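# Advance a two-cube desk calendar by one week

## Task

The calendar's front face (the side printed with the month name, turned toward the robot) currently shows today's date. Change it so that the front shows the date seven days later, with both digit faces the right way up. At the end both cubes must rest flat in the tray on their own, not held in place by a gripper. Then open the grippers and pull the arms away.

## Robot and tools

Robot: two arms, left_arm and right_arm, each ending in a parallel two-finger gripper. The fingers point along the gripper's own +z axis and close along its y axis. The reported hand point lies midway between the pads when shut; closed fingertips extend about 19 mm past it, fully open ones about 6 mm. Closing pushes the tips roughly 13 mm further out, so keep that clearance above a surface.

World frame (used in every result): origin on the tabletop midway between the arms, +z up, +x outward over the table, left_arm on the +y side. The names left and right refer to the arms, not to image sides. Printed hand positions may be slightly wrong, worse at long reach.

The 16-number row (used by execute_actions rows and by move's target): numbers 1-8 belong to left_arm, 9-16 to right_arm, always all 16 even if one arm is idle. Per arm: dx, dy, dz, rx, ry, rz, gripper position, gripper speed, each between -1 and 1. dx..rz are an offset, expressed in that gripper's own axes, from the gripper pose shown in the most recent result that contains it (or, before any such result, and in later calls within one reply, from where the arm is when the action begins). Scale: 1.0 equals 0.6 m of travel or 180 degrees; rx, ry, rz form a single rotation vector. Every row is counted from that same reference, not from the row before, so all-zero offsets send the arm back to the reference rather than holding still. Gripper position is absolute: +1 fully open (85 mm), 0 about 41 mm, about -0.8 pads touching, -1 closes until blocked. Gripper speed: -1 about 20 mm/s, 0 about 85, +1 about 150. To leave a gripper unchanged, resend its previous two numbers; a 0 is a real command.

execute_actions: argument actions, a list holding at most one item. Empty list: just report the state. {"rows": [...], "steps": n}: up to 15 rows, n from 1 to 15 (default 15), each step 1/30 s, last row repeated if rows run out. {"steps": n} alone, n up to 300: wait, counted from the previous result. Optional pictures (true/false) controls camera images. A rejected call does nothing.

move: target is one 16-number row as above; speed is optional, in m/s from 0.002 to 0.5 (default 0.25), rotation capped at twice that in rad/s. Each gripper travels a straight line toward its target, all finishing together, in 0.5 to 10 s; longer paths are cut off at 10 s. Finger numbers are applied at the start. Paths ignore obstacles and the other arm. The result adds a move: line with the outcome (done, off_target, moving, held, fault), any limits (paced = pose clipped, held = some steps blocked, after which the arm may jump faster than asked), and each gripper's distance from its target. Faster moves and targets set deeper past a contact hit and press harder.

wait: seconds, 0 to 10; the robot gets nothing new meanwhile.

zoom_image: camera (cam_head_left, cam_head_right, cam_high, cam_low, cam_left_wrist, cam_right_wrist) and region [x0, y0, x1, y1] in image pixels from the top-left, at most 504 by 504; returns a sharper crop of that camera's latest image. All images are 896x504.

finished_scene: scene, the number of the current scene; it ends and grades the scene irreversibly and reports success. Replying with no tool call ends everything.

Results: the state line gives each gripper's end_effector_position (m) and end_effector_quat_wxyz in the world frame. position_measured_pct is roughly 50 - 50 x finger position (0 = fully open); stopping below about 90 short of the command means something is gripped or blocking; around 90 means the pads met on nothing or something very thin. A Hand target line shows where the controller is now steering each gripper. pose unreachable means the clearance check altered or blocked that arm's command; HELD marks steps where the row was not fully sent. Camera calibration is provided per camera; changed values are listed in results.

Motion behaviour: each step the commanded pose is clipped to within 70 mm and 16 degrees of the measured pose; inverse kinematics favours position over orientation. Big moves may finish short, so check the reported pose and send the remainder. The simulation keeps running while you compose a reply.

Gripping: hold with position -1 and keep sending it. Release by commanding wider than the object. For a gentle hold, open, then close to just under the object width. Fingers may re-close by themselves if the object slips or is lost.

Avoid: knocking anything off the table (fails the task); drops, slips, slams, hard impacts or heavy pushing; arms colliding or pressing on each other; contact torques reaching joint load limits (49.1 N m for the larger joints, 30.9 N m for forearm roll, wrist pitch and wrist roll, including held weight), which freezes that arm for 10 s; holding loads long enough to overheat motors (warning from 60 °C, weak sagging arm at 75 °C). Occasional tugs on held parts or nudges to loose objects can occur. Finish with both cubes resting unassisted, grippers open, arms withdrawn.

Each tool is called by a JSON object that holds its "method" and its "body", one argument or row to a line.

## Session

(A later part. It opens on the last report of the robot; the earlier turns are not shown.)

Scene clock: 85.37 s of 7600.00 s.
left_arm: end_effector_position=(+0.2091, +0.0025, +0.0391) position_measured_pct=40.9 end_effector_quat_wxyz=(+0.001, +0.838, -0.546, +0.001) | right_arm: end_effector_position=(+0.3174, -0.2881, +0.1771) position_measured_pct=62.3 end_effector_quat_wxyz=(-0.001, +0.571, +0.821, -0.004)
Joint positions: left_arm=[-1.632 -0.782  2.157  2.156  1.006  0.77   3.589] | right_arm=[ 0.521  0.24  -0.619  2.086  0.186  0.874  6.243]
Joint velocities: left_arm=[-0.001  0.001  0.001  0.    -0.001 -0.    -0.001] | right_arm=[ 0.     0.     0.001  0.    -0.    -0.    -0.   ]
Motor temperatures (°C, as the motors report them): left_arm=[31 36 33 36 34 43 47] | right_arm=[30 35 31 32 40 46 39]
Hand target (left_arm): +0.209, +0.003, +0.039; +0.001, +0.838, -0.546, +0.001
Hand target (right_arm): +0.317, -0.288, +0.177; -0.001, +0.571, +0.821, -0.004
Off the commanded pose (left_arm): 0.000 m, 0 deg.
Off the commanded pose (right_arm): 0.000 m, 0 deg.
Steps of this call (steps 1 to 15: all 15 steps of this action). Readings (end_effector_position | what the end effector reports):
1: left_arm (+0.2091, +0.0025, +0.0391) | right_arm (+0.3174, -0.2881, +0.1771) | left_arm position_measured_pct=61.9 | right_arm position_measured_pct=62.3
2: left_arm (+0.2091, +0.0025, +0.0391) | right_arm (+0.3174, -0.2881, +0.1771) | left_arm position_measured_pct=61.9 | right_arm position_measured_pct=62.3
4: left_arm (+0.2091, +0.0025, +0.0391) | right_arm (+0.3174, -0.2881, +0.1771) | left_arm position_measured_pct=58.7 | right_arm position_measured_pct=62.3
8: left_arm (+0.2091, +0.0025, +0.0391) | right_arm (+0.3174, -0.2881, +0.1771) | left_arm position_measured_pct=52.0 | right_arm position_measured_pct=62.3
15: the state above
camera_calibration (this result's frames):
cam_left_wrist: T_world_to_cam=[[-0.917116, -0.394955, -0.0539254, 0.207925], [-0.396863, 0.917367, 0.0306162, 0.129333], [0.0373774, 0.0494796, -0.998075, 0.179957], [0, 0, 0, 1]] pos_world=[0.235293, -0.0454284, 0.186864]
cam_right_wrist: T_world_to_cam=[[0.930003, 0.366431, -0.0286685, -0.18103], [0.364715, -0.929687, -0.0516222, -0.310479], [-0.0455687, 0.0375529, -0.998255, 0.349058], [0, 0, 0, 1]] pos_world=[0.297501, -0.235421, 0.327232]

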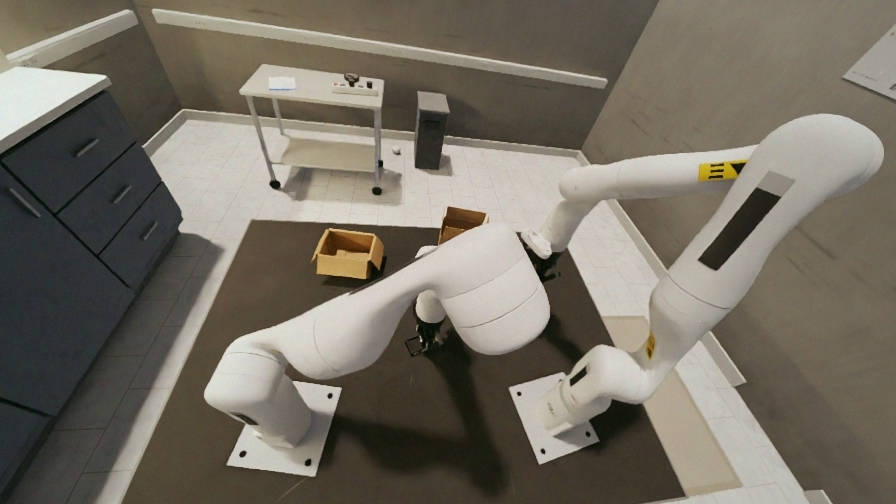

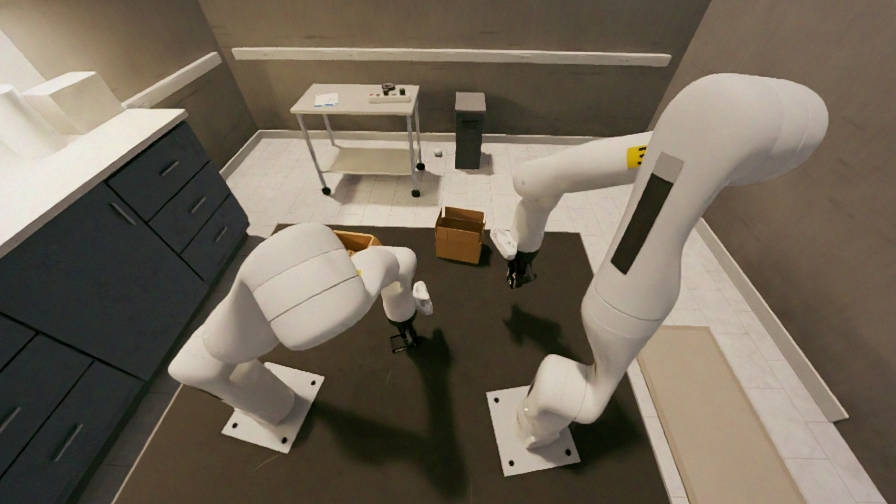

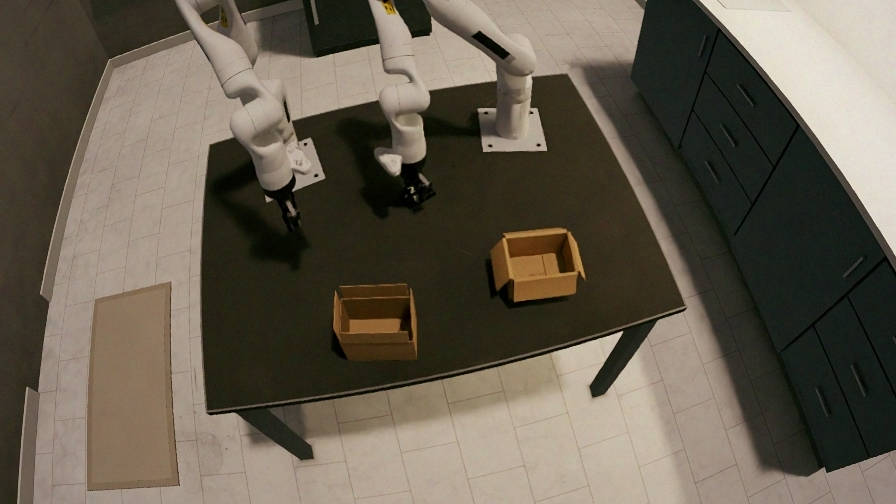

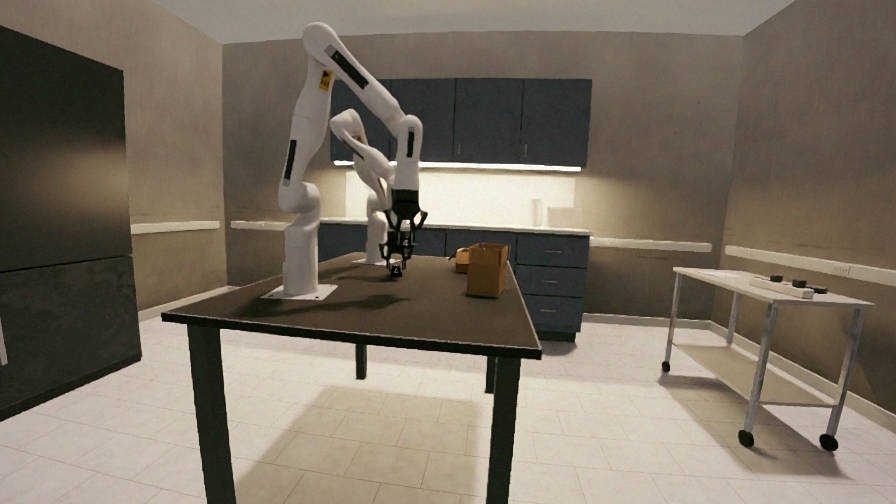

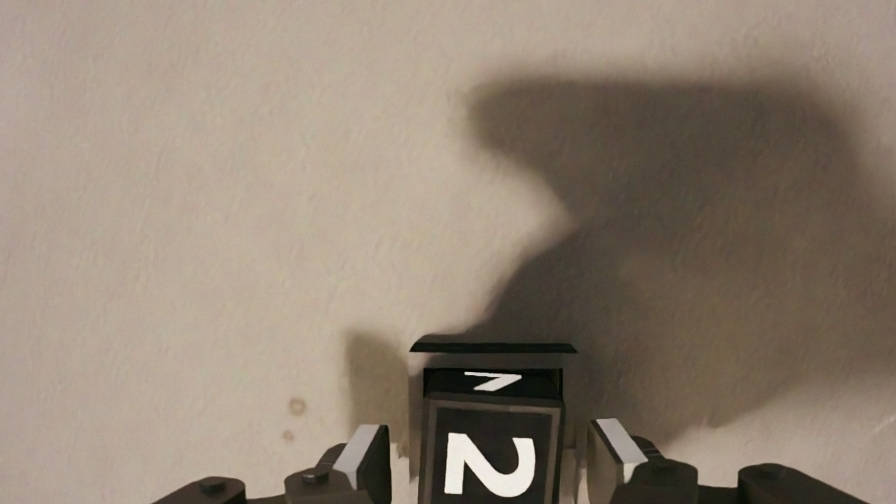

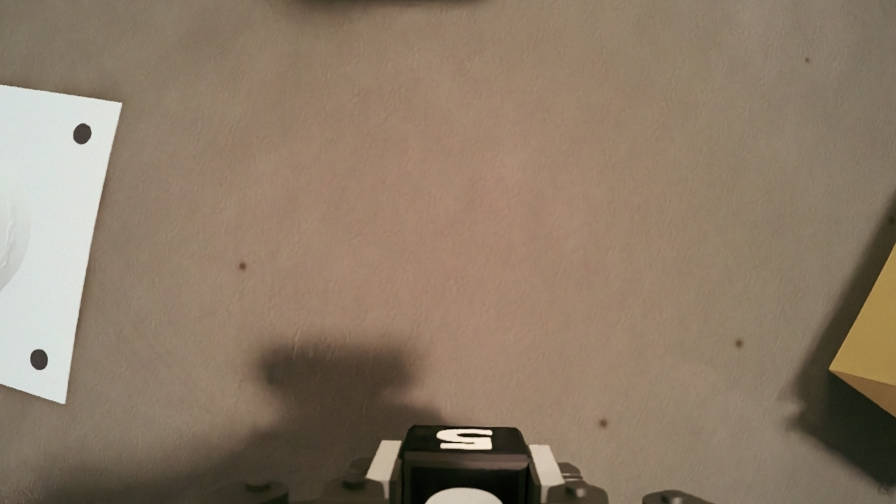

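{"method": "move", "body": {
  "target": [-0.02,0,-0.14,0,0,0,0.2,0,0,0,0,0,0,0,-1,0],
  "speed": 0.15
}}

{"method": "zoom_image", "body": {
  "camera": "cam_left_wrist",
  "region": [380,250,620,504]
}}

{"method": "zoom_image", "body": {
  "camera": "cam_low",
  "region": [370,245,420,285]
}}

{"method": "zoom_image", "body": {
  "camera": "cam_high",
  "region": [380,160,460,220]
}}

Scene clock: 88.17 s of 7600.00 s.
left_arm: end_effector_position=(+0.2042, +0.0141, +0.1229) position_measured_pct=40.1 end_effector_quat_wxyz=(+0.001, +0.838, -0.546, +0.001) | right_arm: end_effector_position=(+0.3174, -0.2881, +0.1771) position_measured_pct=62.3 end_effector_quat_wxyz=(-0.001, +0.571, +0.821, -0.004)
Joint positions: left_arm=[-1.474 -0.605  1.943  2.118  0.73   0.92   3.789] | right_arm=[ 0.521  0.24  -0.619  2.086  0.186  0.874  6.243]
Joint velocities: left_arm=[ 0.006  0.004 -0.    -0.001  0.    -0.    -0.   ] | right_arm=[-0.     0.    -0.     0.     0.    -0.002  0.   ]
Motor temperatures (°C, as the motors report them): left_arm=[31 36 33 36 34 43 47] | right_arm=[30 35 31 32 40 46 39]
Hand target (left_arm): +0.204, +0.014, +0.123; +0.001, +0.838, -0.546, +0.001
Hand target (right_arm): +0.317, -0.288, +0.177; -0.001, +0.571, +0.821, -0.004
Off the commanded pose (left_arm): 0.000 m, 0 deg.
Off the commanded pose (right_arm): 0.000 m, 0 deg.
move: done
camera_calibration (this result's frames):
cam_left_wrist: T_world_to_cam=[[-0.916861, -0.395524, -0.0541042, 0.212508], [-0.39747, 0.917079, 0.0313685, 0.114267], [0.0372108, 0.0502653, -0.998042, 0.2633], [0, 0, 0, 1]] pos_world=[0.23046, -0.0339744, 0.270698]
cam_right_wrist: T_world_to_cam=[[0.930004, 0.366431, -0.028666, -0.181032], [0.364715, -0.929687, -0.0516225, -0.310479], [-0.0455665, 0.0375542, -0.998255, 0.349058], [0, 0, 0, 1]] pos_world=[0.297502, -0.235421, 0.327232]

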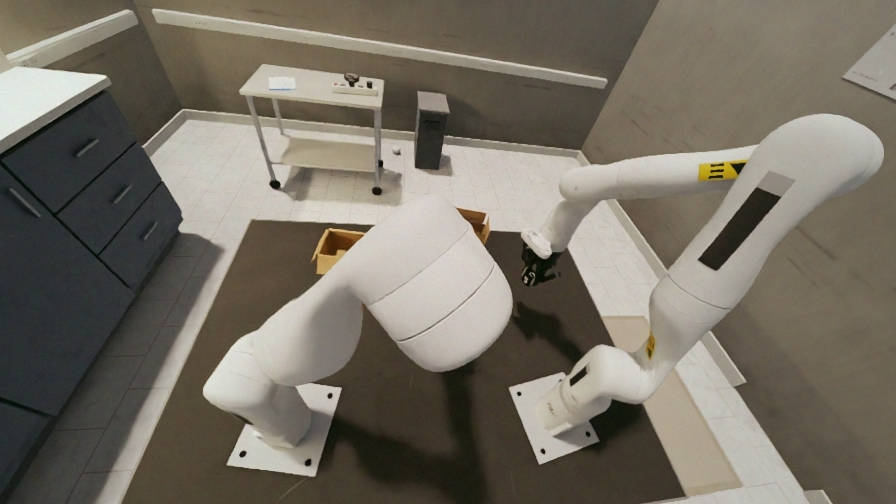

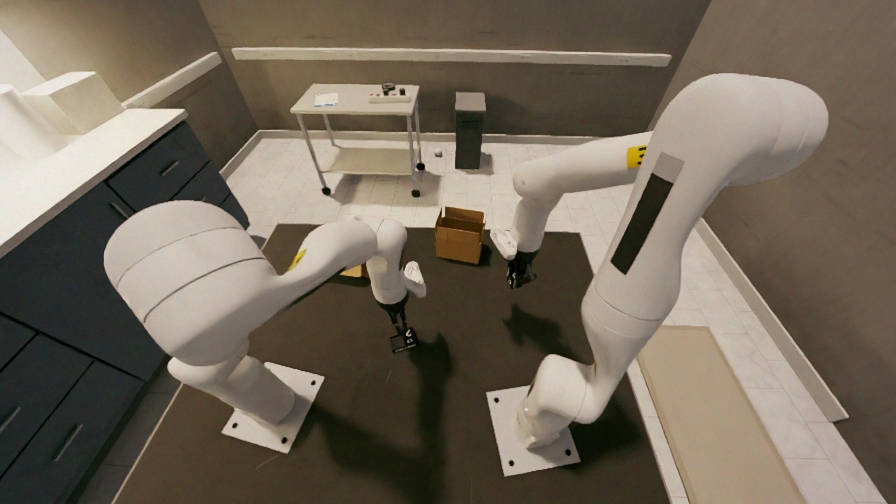

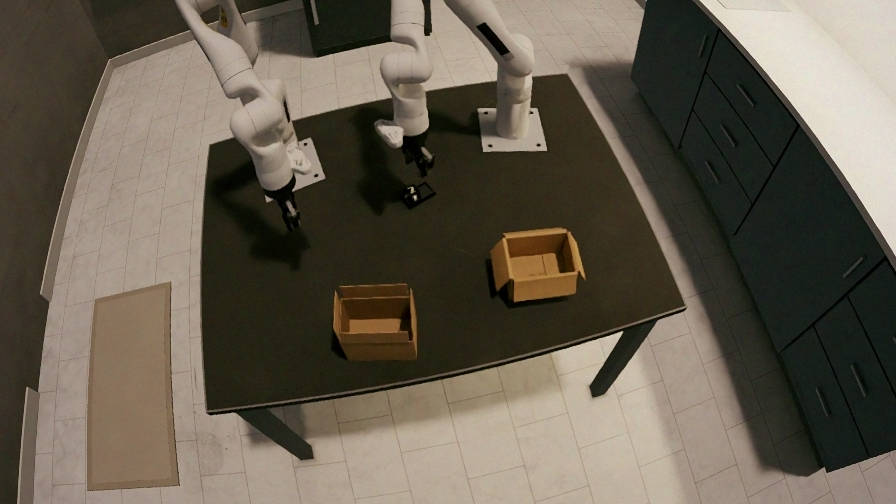

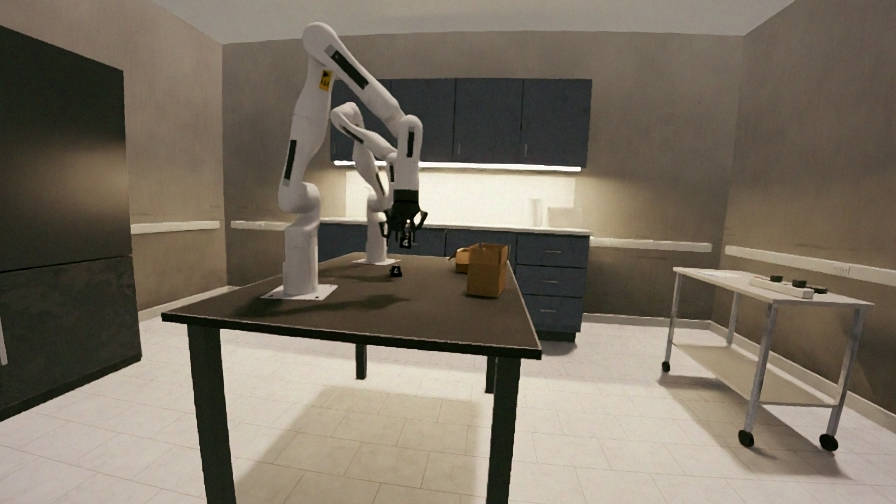

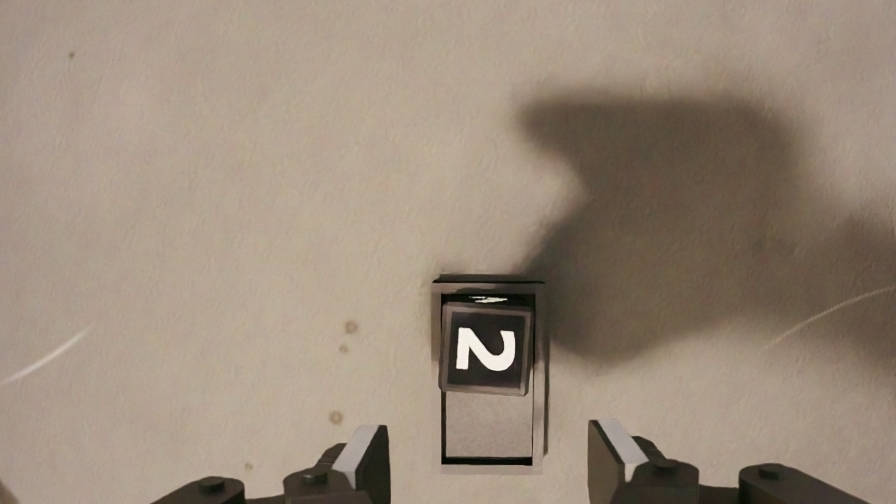

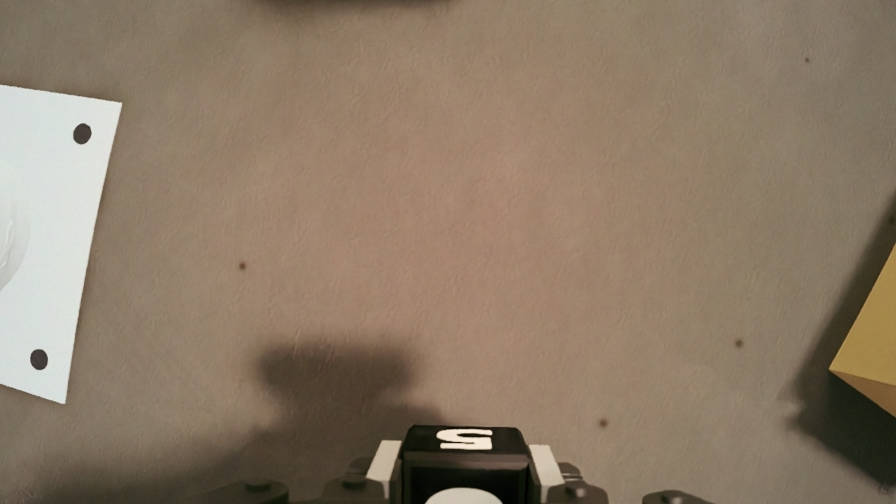

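Region (380, 250, 620, 504) of cam_left_wrist's 896x504 image, scaled by 1.984.

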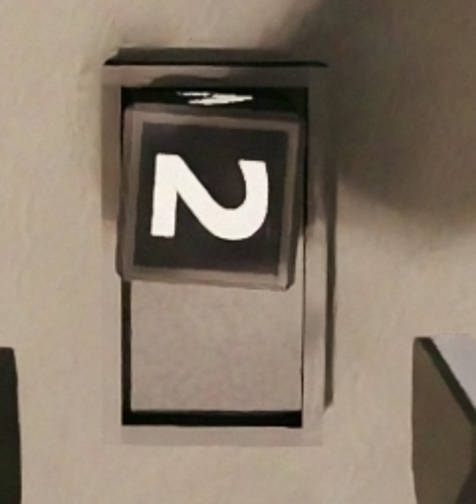

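Region (370, 245, 420, 285) of cam_low's 896x504 image, scaled by 10.080, with more detail than that image has; it fills the top 403 rows of this view, and the rest is white.

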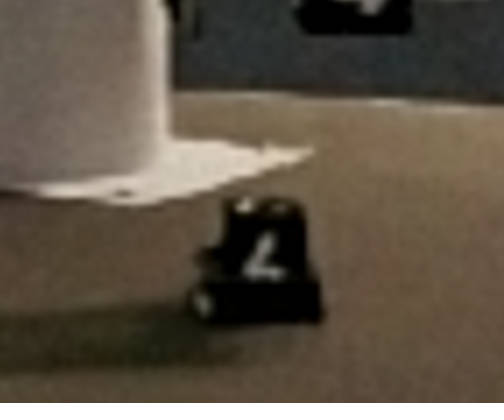

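Region (380, 160, 460, 220) of cam_high's 896x504 image, scaled by 6.300, with more detail than that image has; it fills the top 378 rows of this view, and the rest is white.

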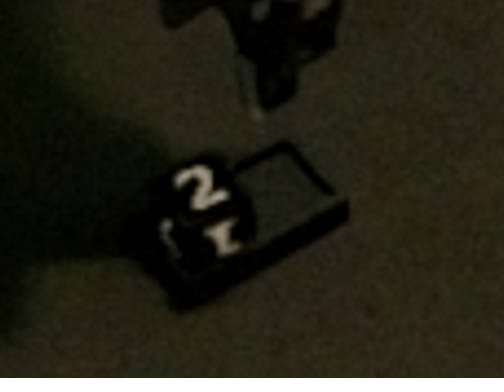

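{"method": "move", "body": {
  "target": [0.02,0,0.14,0,0,0.02,0.2,0,0,0,0,0,0,0,-1,0],
  "speed": 0.1
}}

{"method": "execute_actions", "body": {
  "actions": [
    {"rows":[[0,0,0,0,0,0,-1,0,0,0,0,0,0,0,-1,0]],"steps":13}
  ],
  "pictures": false
}}

{"method": "move", "body": {
  "target": [-0.003,0,-0.002,0,0,-0.02,-1,0,0,0,0,0,0,0,-1,0],
  "speed": 0.02
}}

Scene clock: 95.07 s of 7600.00 s.
left_arm: end_effector_position=(+0.2090, +0.0024, +0.0391) position_measured_pct=40.1 end_effector_quat_wxyz=(+0.001, +0.820, -0.572, +0.001) | right_arm: end_effector_position=(+0.3174, -0.2881, +0.1771) position_measured_pct=62.3 end_effector_quat_wxyz=(-0.001, +0.571, +0.821, -0.004)
Joint positions: left_arm=[-1.643 -0.772  2.177  2.156  0.993  0.755  3.54 ] | right_arm=[ 0.521  0.24  -0.619  2.086  0.186  0.874  6.243]
Joint velocities: left_arm=[-0.007 -0.006 -0.001 -0.    -0.001  0.001  0.   ] | right_arm=[ 0.    -0.     0.001 -0.     0.    -0.001 -0.   ]
Motor temperatures (°C, as the motors report them): left_arm=[31 36 33 36 34 43 47] | right_arm=[30 35 31 32 40 46 39]
Hand target (left_arm): +0.209, +0.003, +0.039; +0.001, +0.820, -0.572, +0.001
Hand target (right_arm): +0.317, -0.288, +0.177; -0.001, +0.571, +0.821, -0.004
Off the commanded pose (left_arm): 0.000 m, 0 deg.
Off the commanded pose (right_arm): 0.000 m, 0 deg.
After step 90, 2.73 s passed at rest.
move: done
camera_calibration (this result's frames):
cam_left_wrist: T_world_to_cam=[[-0.94016, -0.33641, -0.054113, 0.212529], [-0.338299, 0.940547, 0.0304191, 0.117091], [0.0406625, 0.0469052, -0.998071, 0.179355], [0, 0, 0, 1]] pos_world=[0.23213, -0.0470453, 0.186947]
cam_right_wrist: T_world_to_cam=[[0.930004, 0.366431, -0.0286637, -0.181033], [0.364715, -0.929687, -0.0516229, -0.310479], [-0.0455645, 0.0375554, -0.998255, 0.349058], [0, 0, 0, 1]] pos_world=[0.297503, -0.235421, 0.327232]

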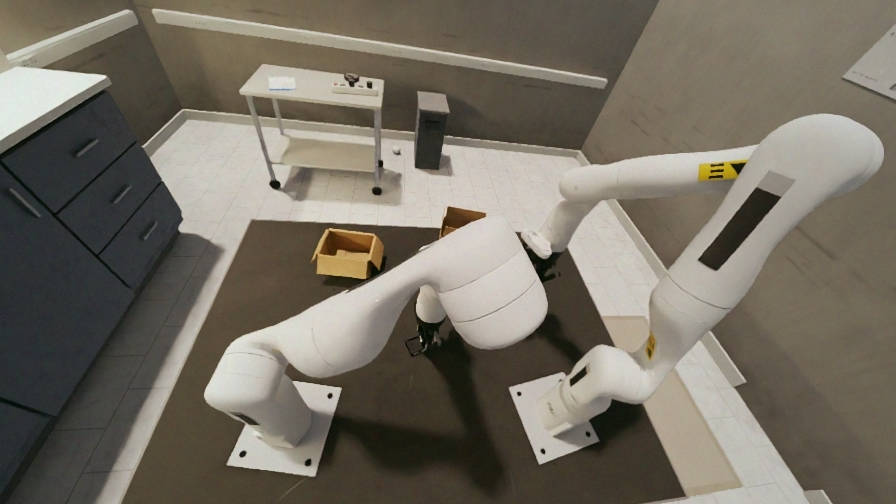

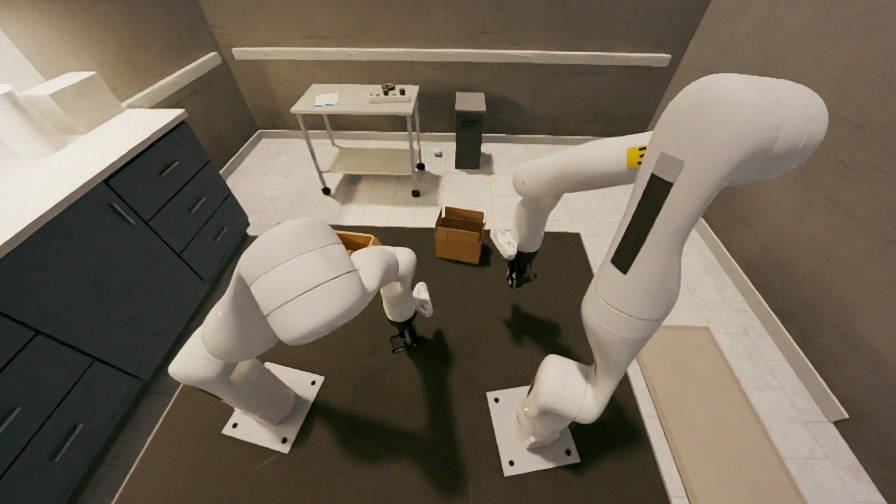

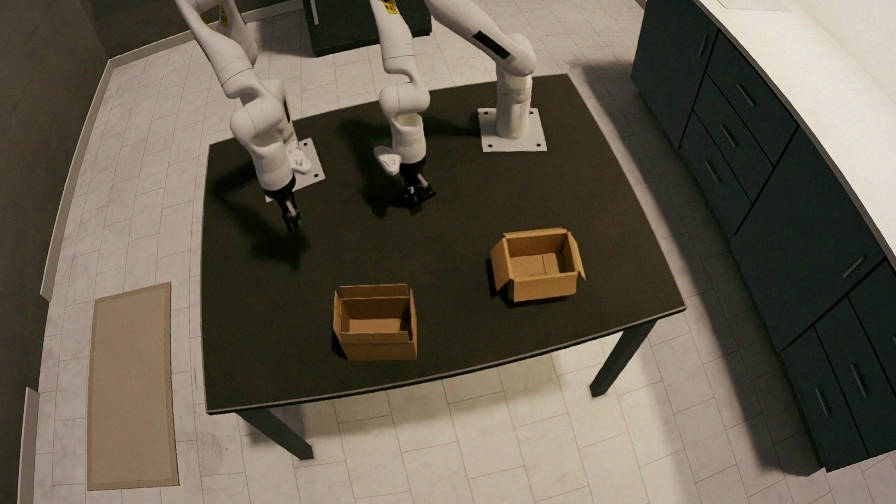

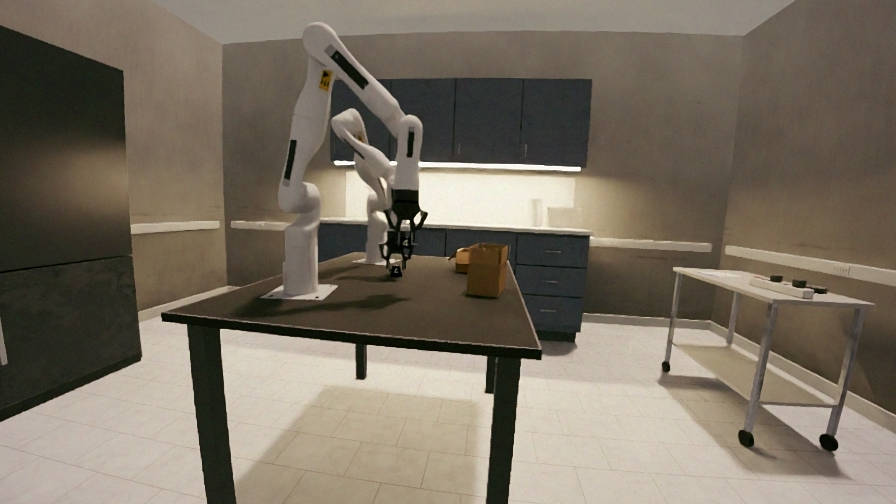

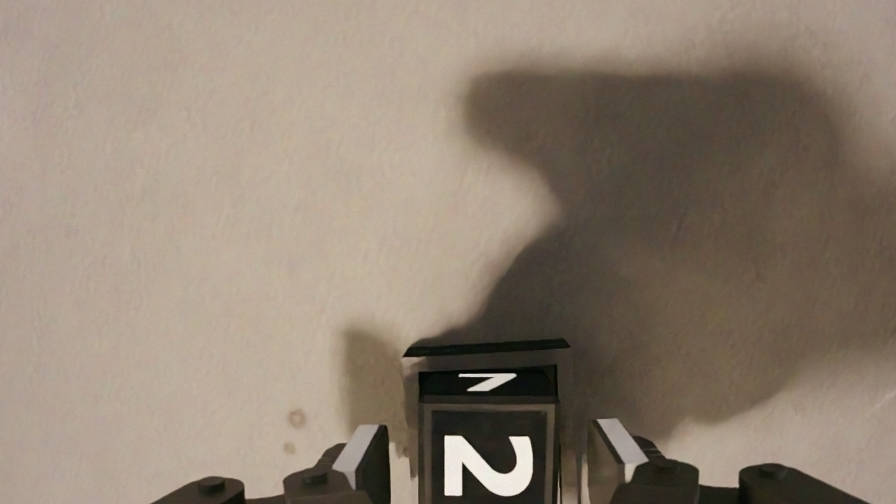

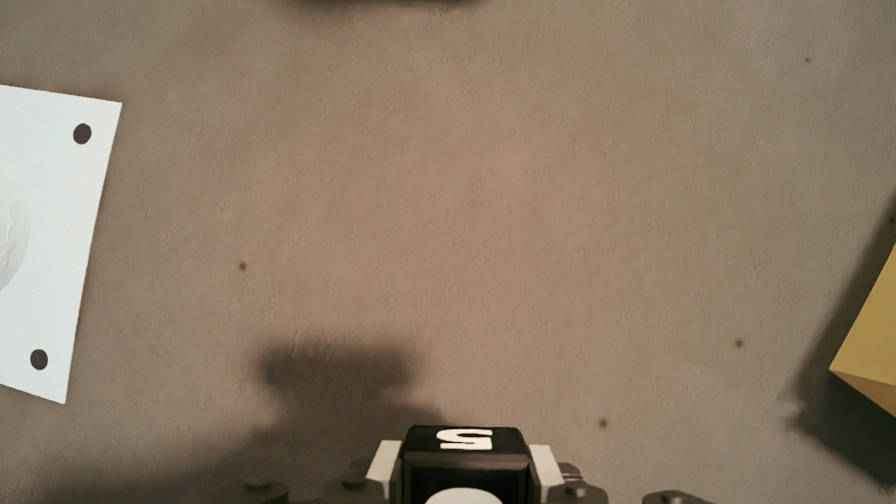

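Scene clock: 95.50 s of 7600.00 s.
left_arm: end_effector_position=(+0.2091, +0.0023, +0.0397) position_measured_pct=62.3 end_effector_quat_wxyz=(+0.002, +0.820, -0.572, +0.002) | right_arm: end_effector_position=(+0.3174, -0.2881, +0.1771) position_measured_pct=62.3 end_effector_quat_wxyz=(-0.001, +0.571, +0.821, -0.004)
Joint positions: left_arm=[-1.643 -0.77   2.177  2.156  0.992  0.756  3.54 ] | right_arm=[ 0.521  0.24  -0.619  2.086  0.186  0.874  6.243]
Joint velocities: left_arm=[-0.001  0.001  0.001 -0.002  0.002 -0.001  0.   ] | right_arm=[-0.001  0.    -0.    -0.     0.    -0.     0.   ]
Motor temperatures (°C, as the motors report them): left_arm=[31 36 33 36 34 43 47] | right_arm=[30 35 31 32 40 46 39]
Hand target (left_arm): +0.209, +0.002, +0.039; +0.001, +0.820, -0.572, +0.001
Hand target (right_arm): +0.317, -0.288, +0.177; -0.001, +0.571, +0.821, -0.004
Off the commanded pose (left_arm): 0.001 m, 0 deg.
Off the commanded pose (right_arm): 0.000 m, 0 deg.
Steps of this call (steps 1 to 13: all 13 steps of this action). Readings (end_effector_position | what the end effector reports):
1: left_arm (+0.2090, +0.0024, +0.0392) | right_arm (+0.3174, -0.2881, +0.1771) | left_arm position_measured_pct=40.1 | right_arm position_measured_pct=62.3
2: left_arm (+0.2089, +0.0023, +0.0392) | right_arm (+0.3174, -0.2881, +0.1771) | left_arm position_measured_pct=40.5 | right_arm position_measured_pct=62.3
4: left_arm (+0.2090, +0.0024, +0.0392) | right_arm (+0.3174, -0.2881, +0.1771) | left_arm position_measured_pct=44.8 | right_arm position_measured_pct=62.3
8: left_arm (+0.2090, +0.0024, +0.0391) | right_arm (+0.3174, -0.2881, +0.1771) | left_arm position_measured_pct=56.3 | right_arm position_measured_pct=62.3
13: the state above

Scene clock: 97.53 s of 7600.00 s.
left_arm: end_effector_position=(+0.2085, +0.0040, +0.0409) position_measured_pct=62.3 end_effector_quat_wxyz=(+0.002, +0.838, -0.546, +0.002) | right_arm: end_effector_position=(+0.3174, -0.2881, +0.1771) position_measured_pct=62.3 end_effector_quat_wxyz=(-0.001, +0.571, +0.821, -0.004)
Joint positions: left_arm=[-1.634 -0.773  2.16   2.161  0.999  0.765  3.592] | right_arm=[ 0.521  0.24  -0.619  2.086  0.186  0.874  6.243]
Joint velocities: left_arm=[ 0.    -0.    -0.     0.001 -0.     0.    -0.   ] | right_arm=[ 0.  0.  0.  0. -0. -0. -0.]
Motor temperatures (°C, as the motors report them): left_arm=[31 36 33 36 34 43 47] | right_arm=[30 35 31 32 40 46 39]
Hand target (left_arm): +0.209, +0.004, +0.041; +0.002, +0.838, -0.546, +0.002
Hand target (right_arm): +0.317, -0.288, +0.177; -0.001, +0.571, +0.821, -0.004
Off the commanded pose (left_arm): 0.000 m, 0 deg.
Off the commanded pose (right_arm): 0.000 m, 0 deg.
move: done
camera_calibration (this result's frames):
cam_left_wrist: T_world_to_cam=[[-0.917086, -0.395108, -0.0533148, 0.208048], [-0.396938, 0.917377, 0.0293268, 0.127795], [0.0373225, 0.0480579, -0.998147, 0.181722], [0, 0, 0, 1]] pos_world=[0.234743, -0.0437683, 0.18873]
cam_right_wrist: T_world_to_cam=[[0.930004, 0.366431, -0.0286588, -0.181037], [0.364715, -0.929687, -0.0516235, -0.310479], [-0.0455601, 0.0375578, -0.998255, 0.349058], [0, 0, 0, 1]] pos_world=[0.297505, -0.235421, 0.327233]

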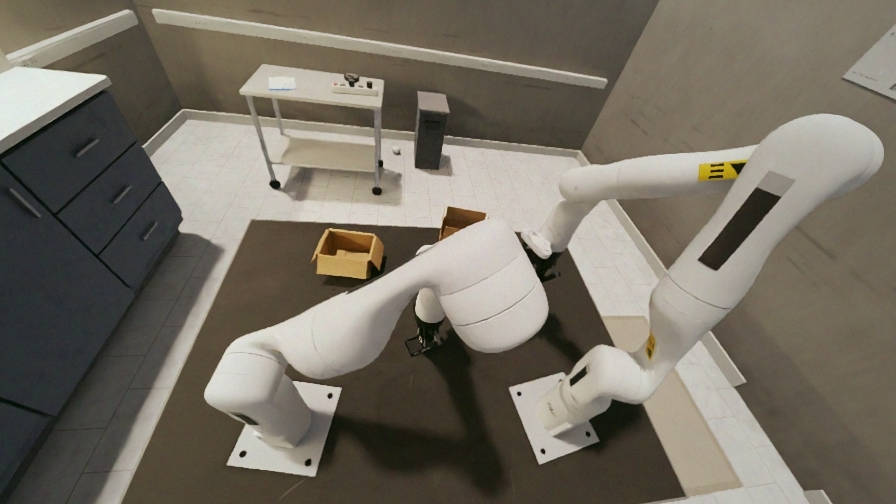

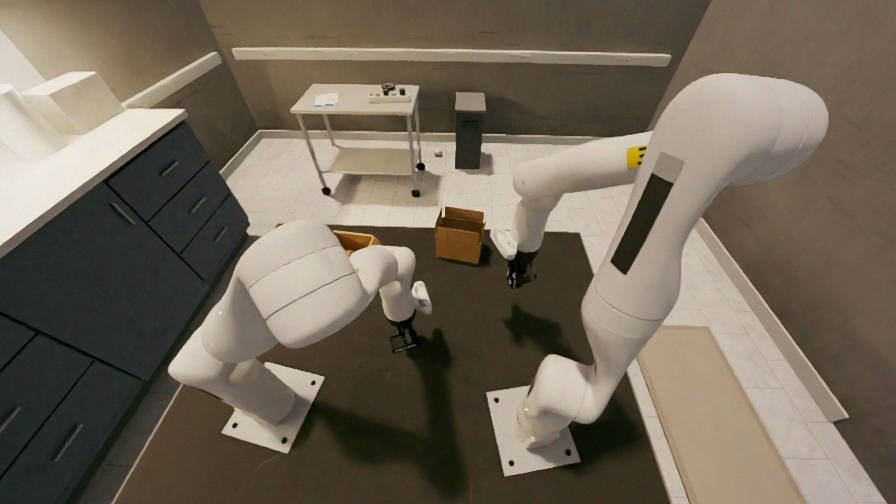

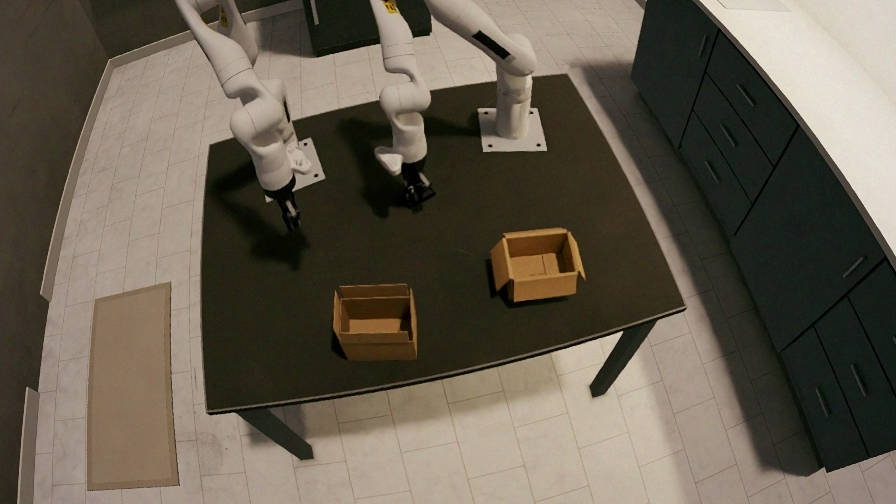

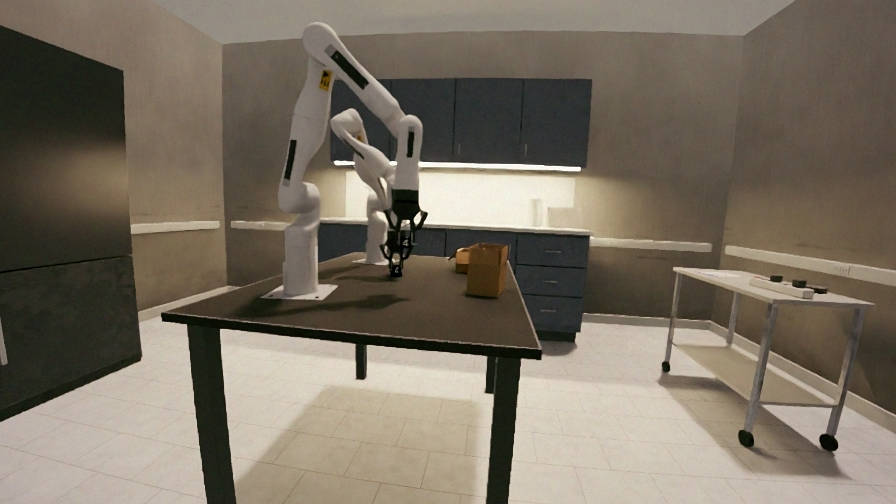

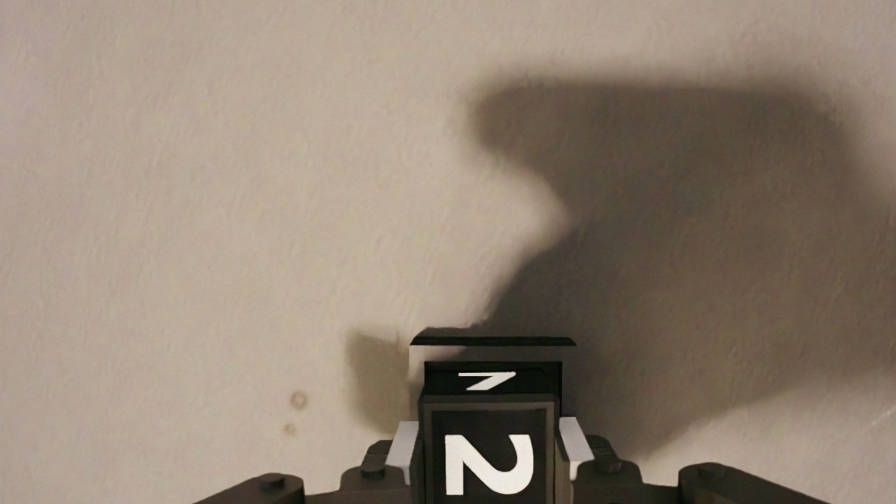

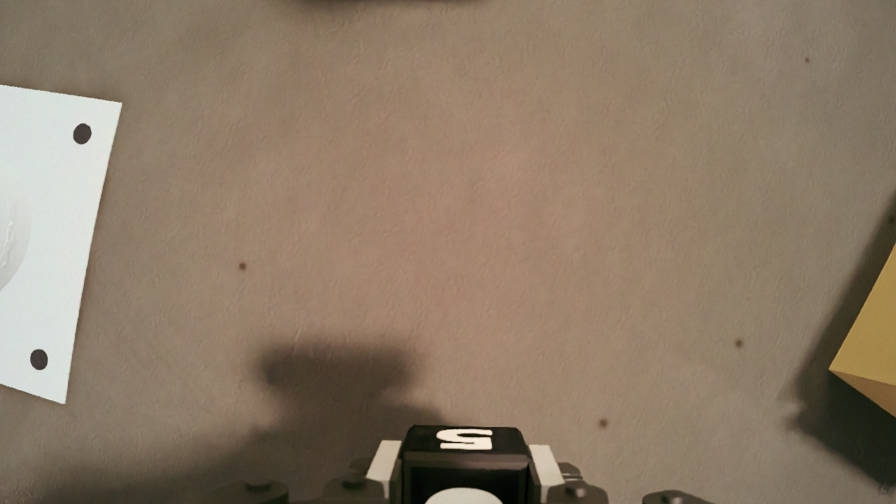

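{"method": "execute_actions", "body": {
  "actions": []
}}

Scene clock: 105.20 s of 7600.00 s.
left_arm: end_effector_position=(+0.2085, +0.0040, +0.0408) position_measured_pct=62.3 end_effector_quat_wxyz=(+0.002, +0.838, -0.546, +0.002) | right_arm: end_effector_position=(+0.3174, -0.2881, +0.1771) position_measured_pct=62.3 end_effector_quat_wxyz=(-0.001, +0.571, +0.821, -0.004)
Joint positions: left_arm=[-1.634 -0.773  2.16   2.161  0.999  0.765  3.592] | right_arm=[ 0.521  0.24  -0.619  2.086  0.186  0.874  6.243]
Joint velocities: left_arm=[-0.001 -0.    -0.     0.     0.001 -0.     0.   ] | right_arm=[-0.001 -0.    -0.     0.     0.     0.002 -0.   ]
Motor temperatures (°C, as the motors report them): left_arm=[31 36 33 36 34 43 47] | right_arm=[30 35 31 32 40 46 39]
Hand target (left_arm): +0.209, +0.004, +0.041; +0.002, +0.838, -0.546, +0.002
Hand target (right_arm): +0.317, -0.288, +0.177; -0.001, +0.571, +0.821, -0.004
Off the commanded pose (left_arm): 0.000 m, 0 deg.
Off the commanded pose (right_arm): 0.000 m, 0 deg.
Steps of this call (steps 1 to 90: nothing new was sent; then 4.67 s passed at rest). Readings (end_effector_position | what the end effector reports):
1: left_arm (+0.2085, +0.0040, +0.0409) | right_arm (+0.3174, -0.2881, +0.1771) | left_arm position_measured_pct=62.3 | right_arm position_measured_pct=62.3
2: left_arm (+0.2085, +0.0040, +0.0408) | right_arm (+0.3174, -0.2881, +0.1771) | left_arm position_measured_pct=62.3 | right_arm position_measured_pct=62.3
4: left_arm (+0.2085, +0.0040, +0.0408) | right_arm (+0.3174, -0.2881, +0.1771) | left_arm position_measured_pct=62.3 | right_arm position_measured_pct=62.3
8: left_arm (+0.2085, +0.0040, +0.0408) | right_arm (+0.3174, -0.2881, +0.1771) | left_arm position_measured_pct=62.3 | right_arm position_measured_pct=62.3
90: the state above
camera_calibration (this result's frames):
cam_left_wrist: T_world_to_cam=[[-0.917103, -0.395069, -0.0533192, 0.208037], [-0.3969, 0.917393, 0.0293386, 0.127786], [0.0373239, 0.0480689, -0.998146, 0.181719], [0, 0, 0, 1]] pos_world=[0.234727, -0.043776, 0.188725]
cam_right_wrist: T_world_to_cam=[[0.930004, 0.366431, -0.0286588, -0.181037], [0.364715, -0.929687, -0.0516236, -0.310479], [-0.0455602, 0.0375578, -0.998255, 0.349058], [0, 0, 0, 1]] pos_world=[0.297505, -0.235421, 0.327233]

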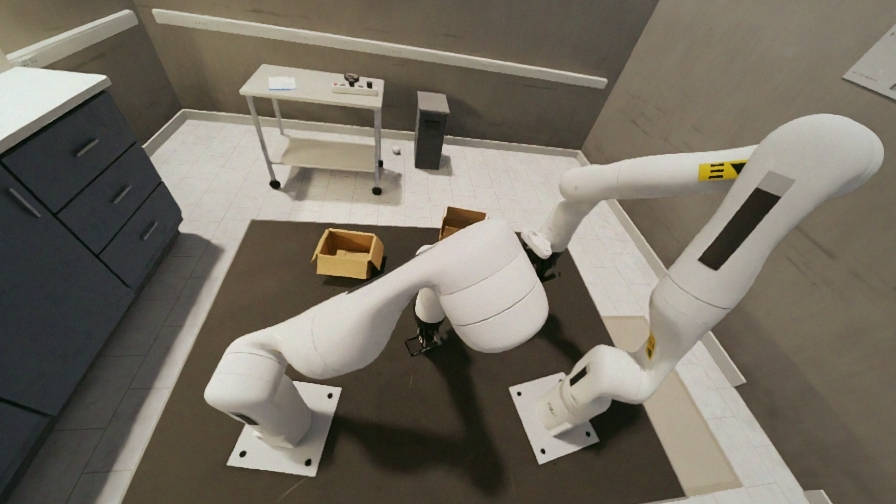

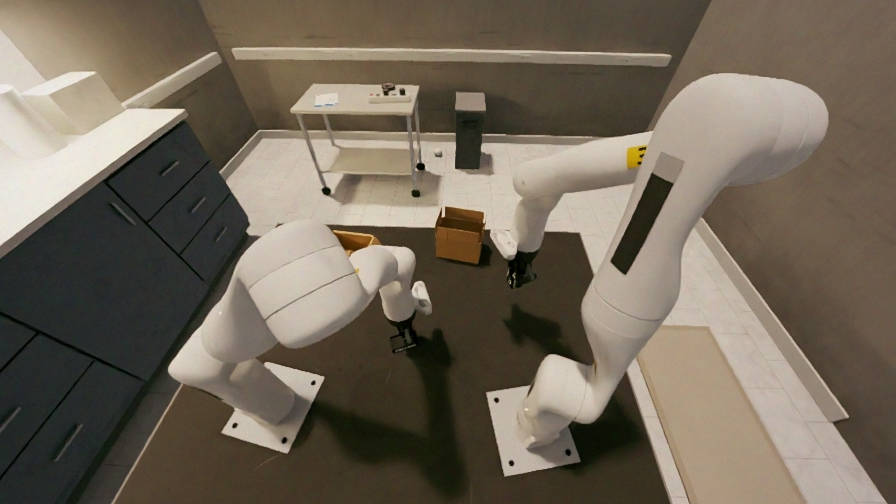

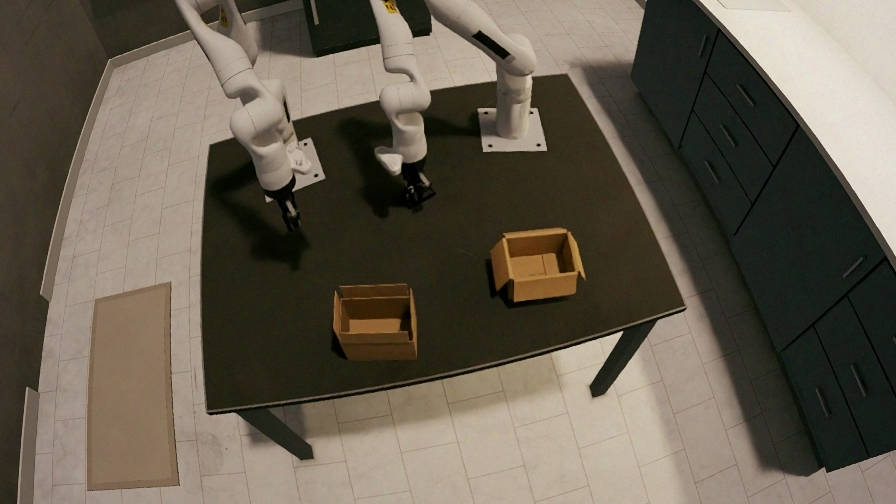

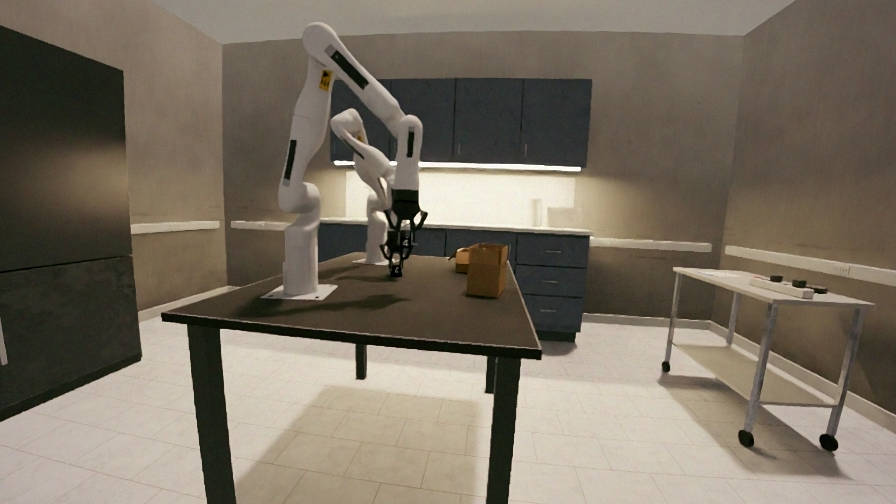

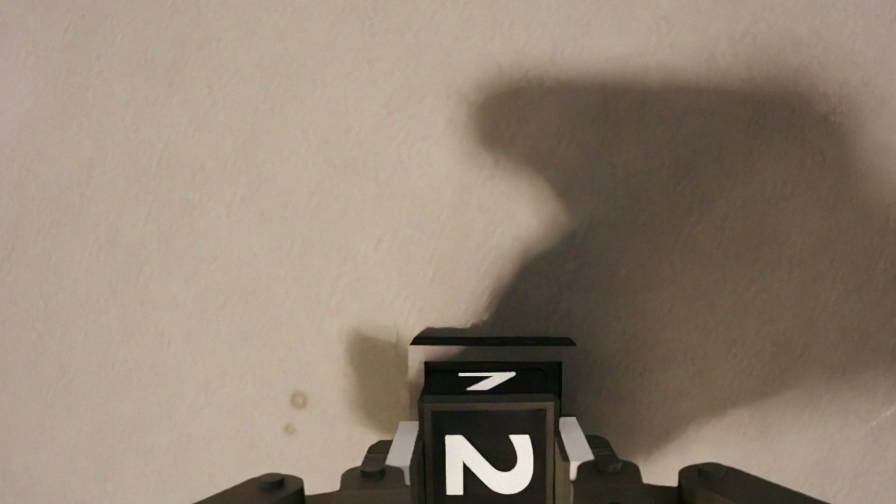

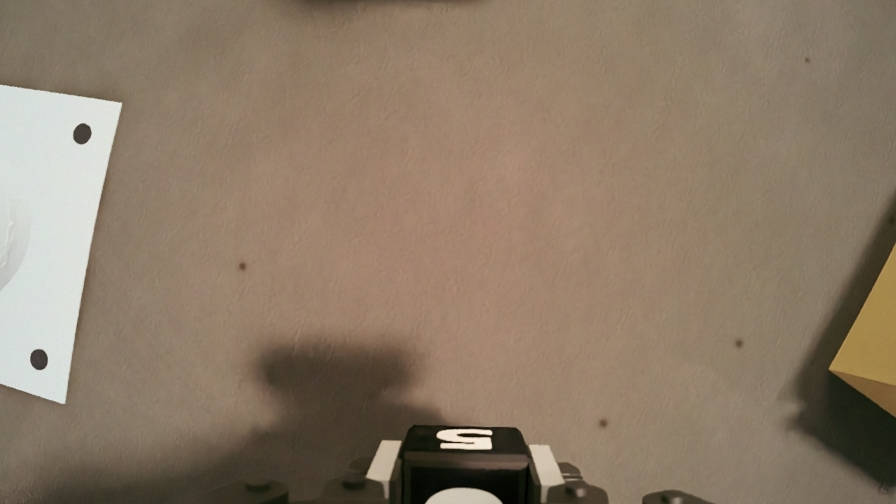

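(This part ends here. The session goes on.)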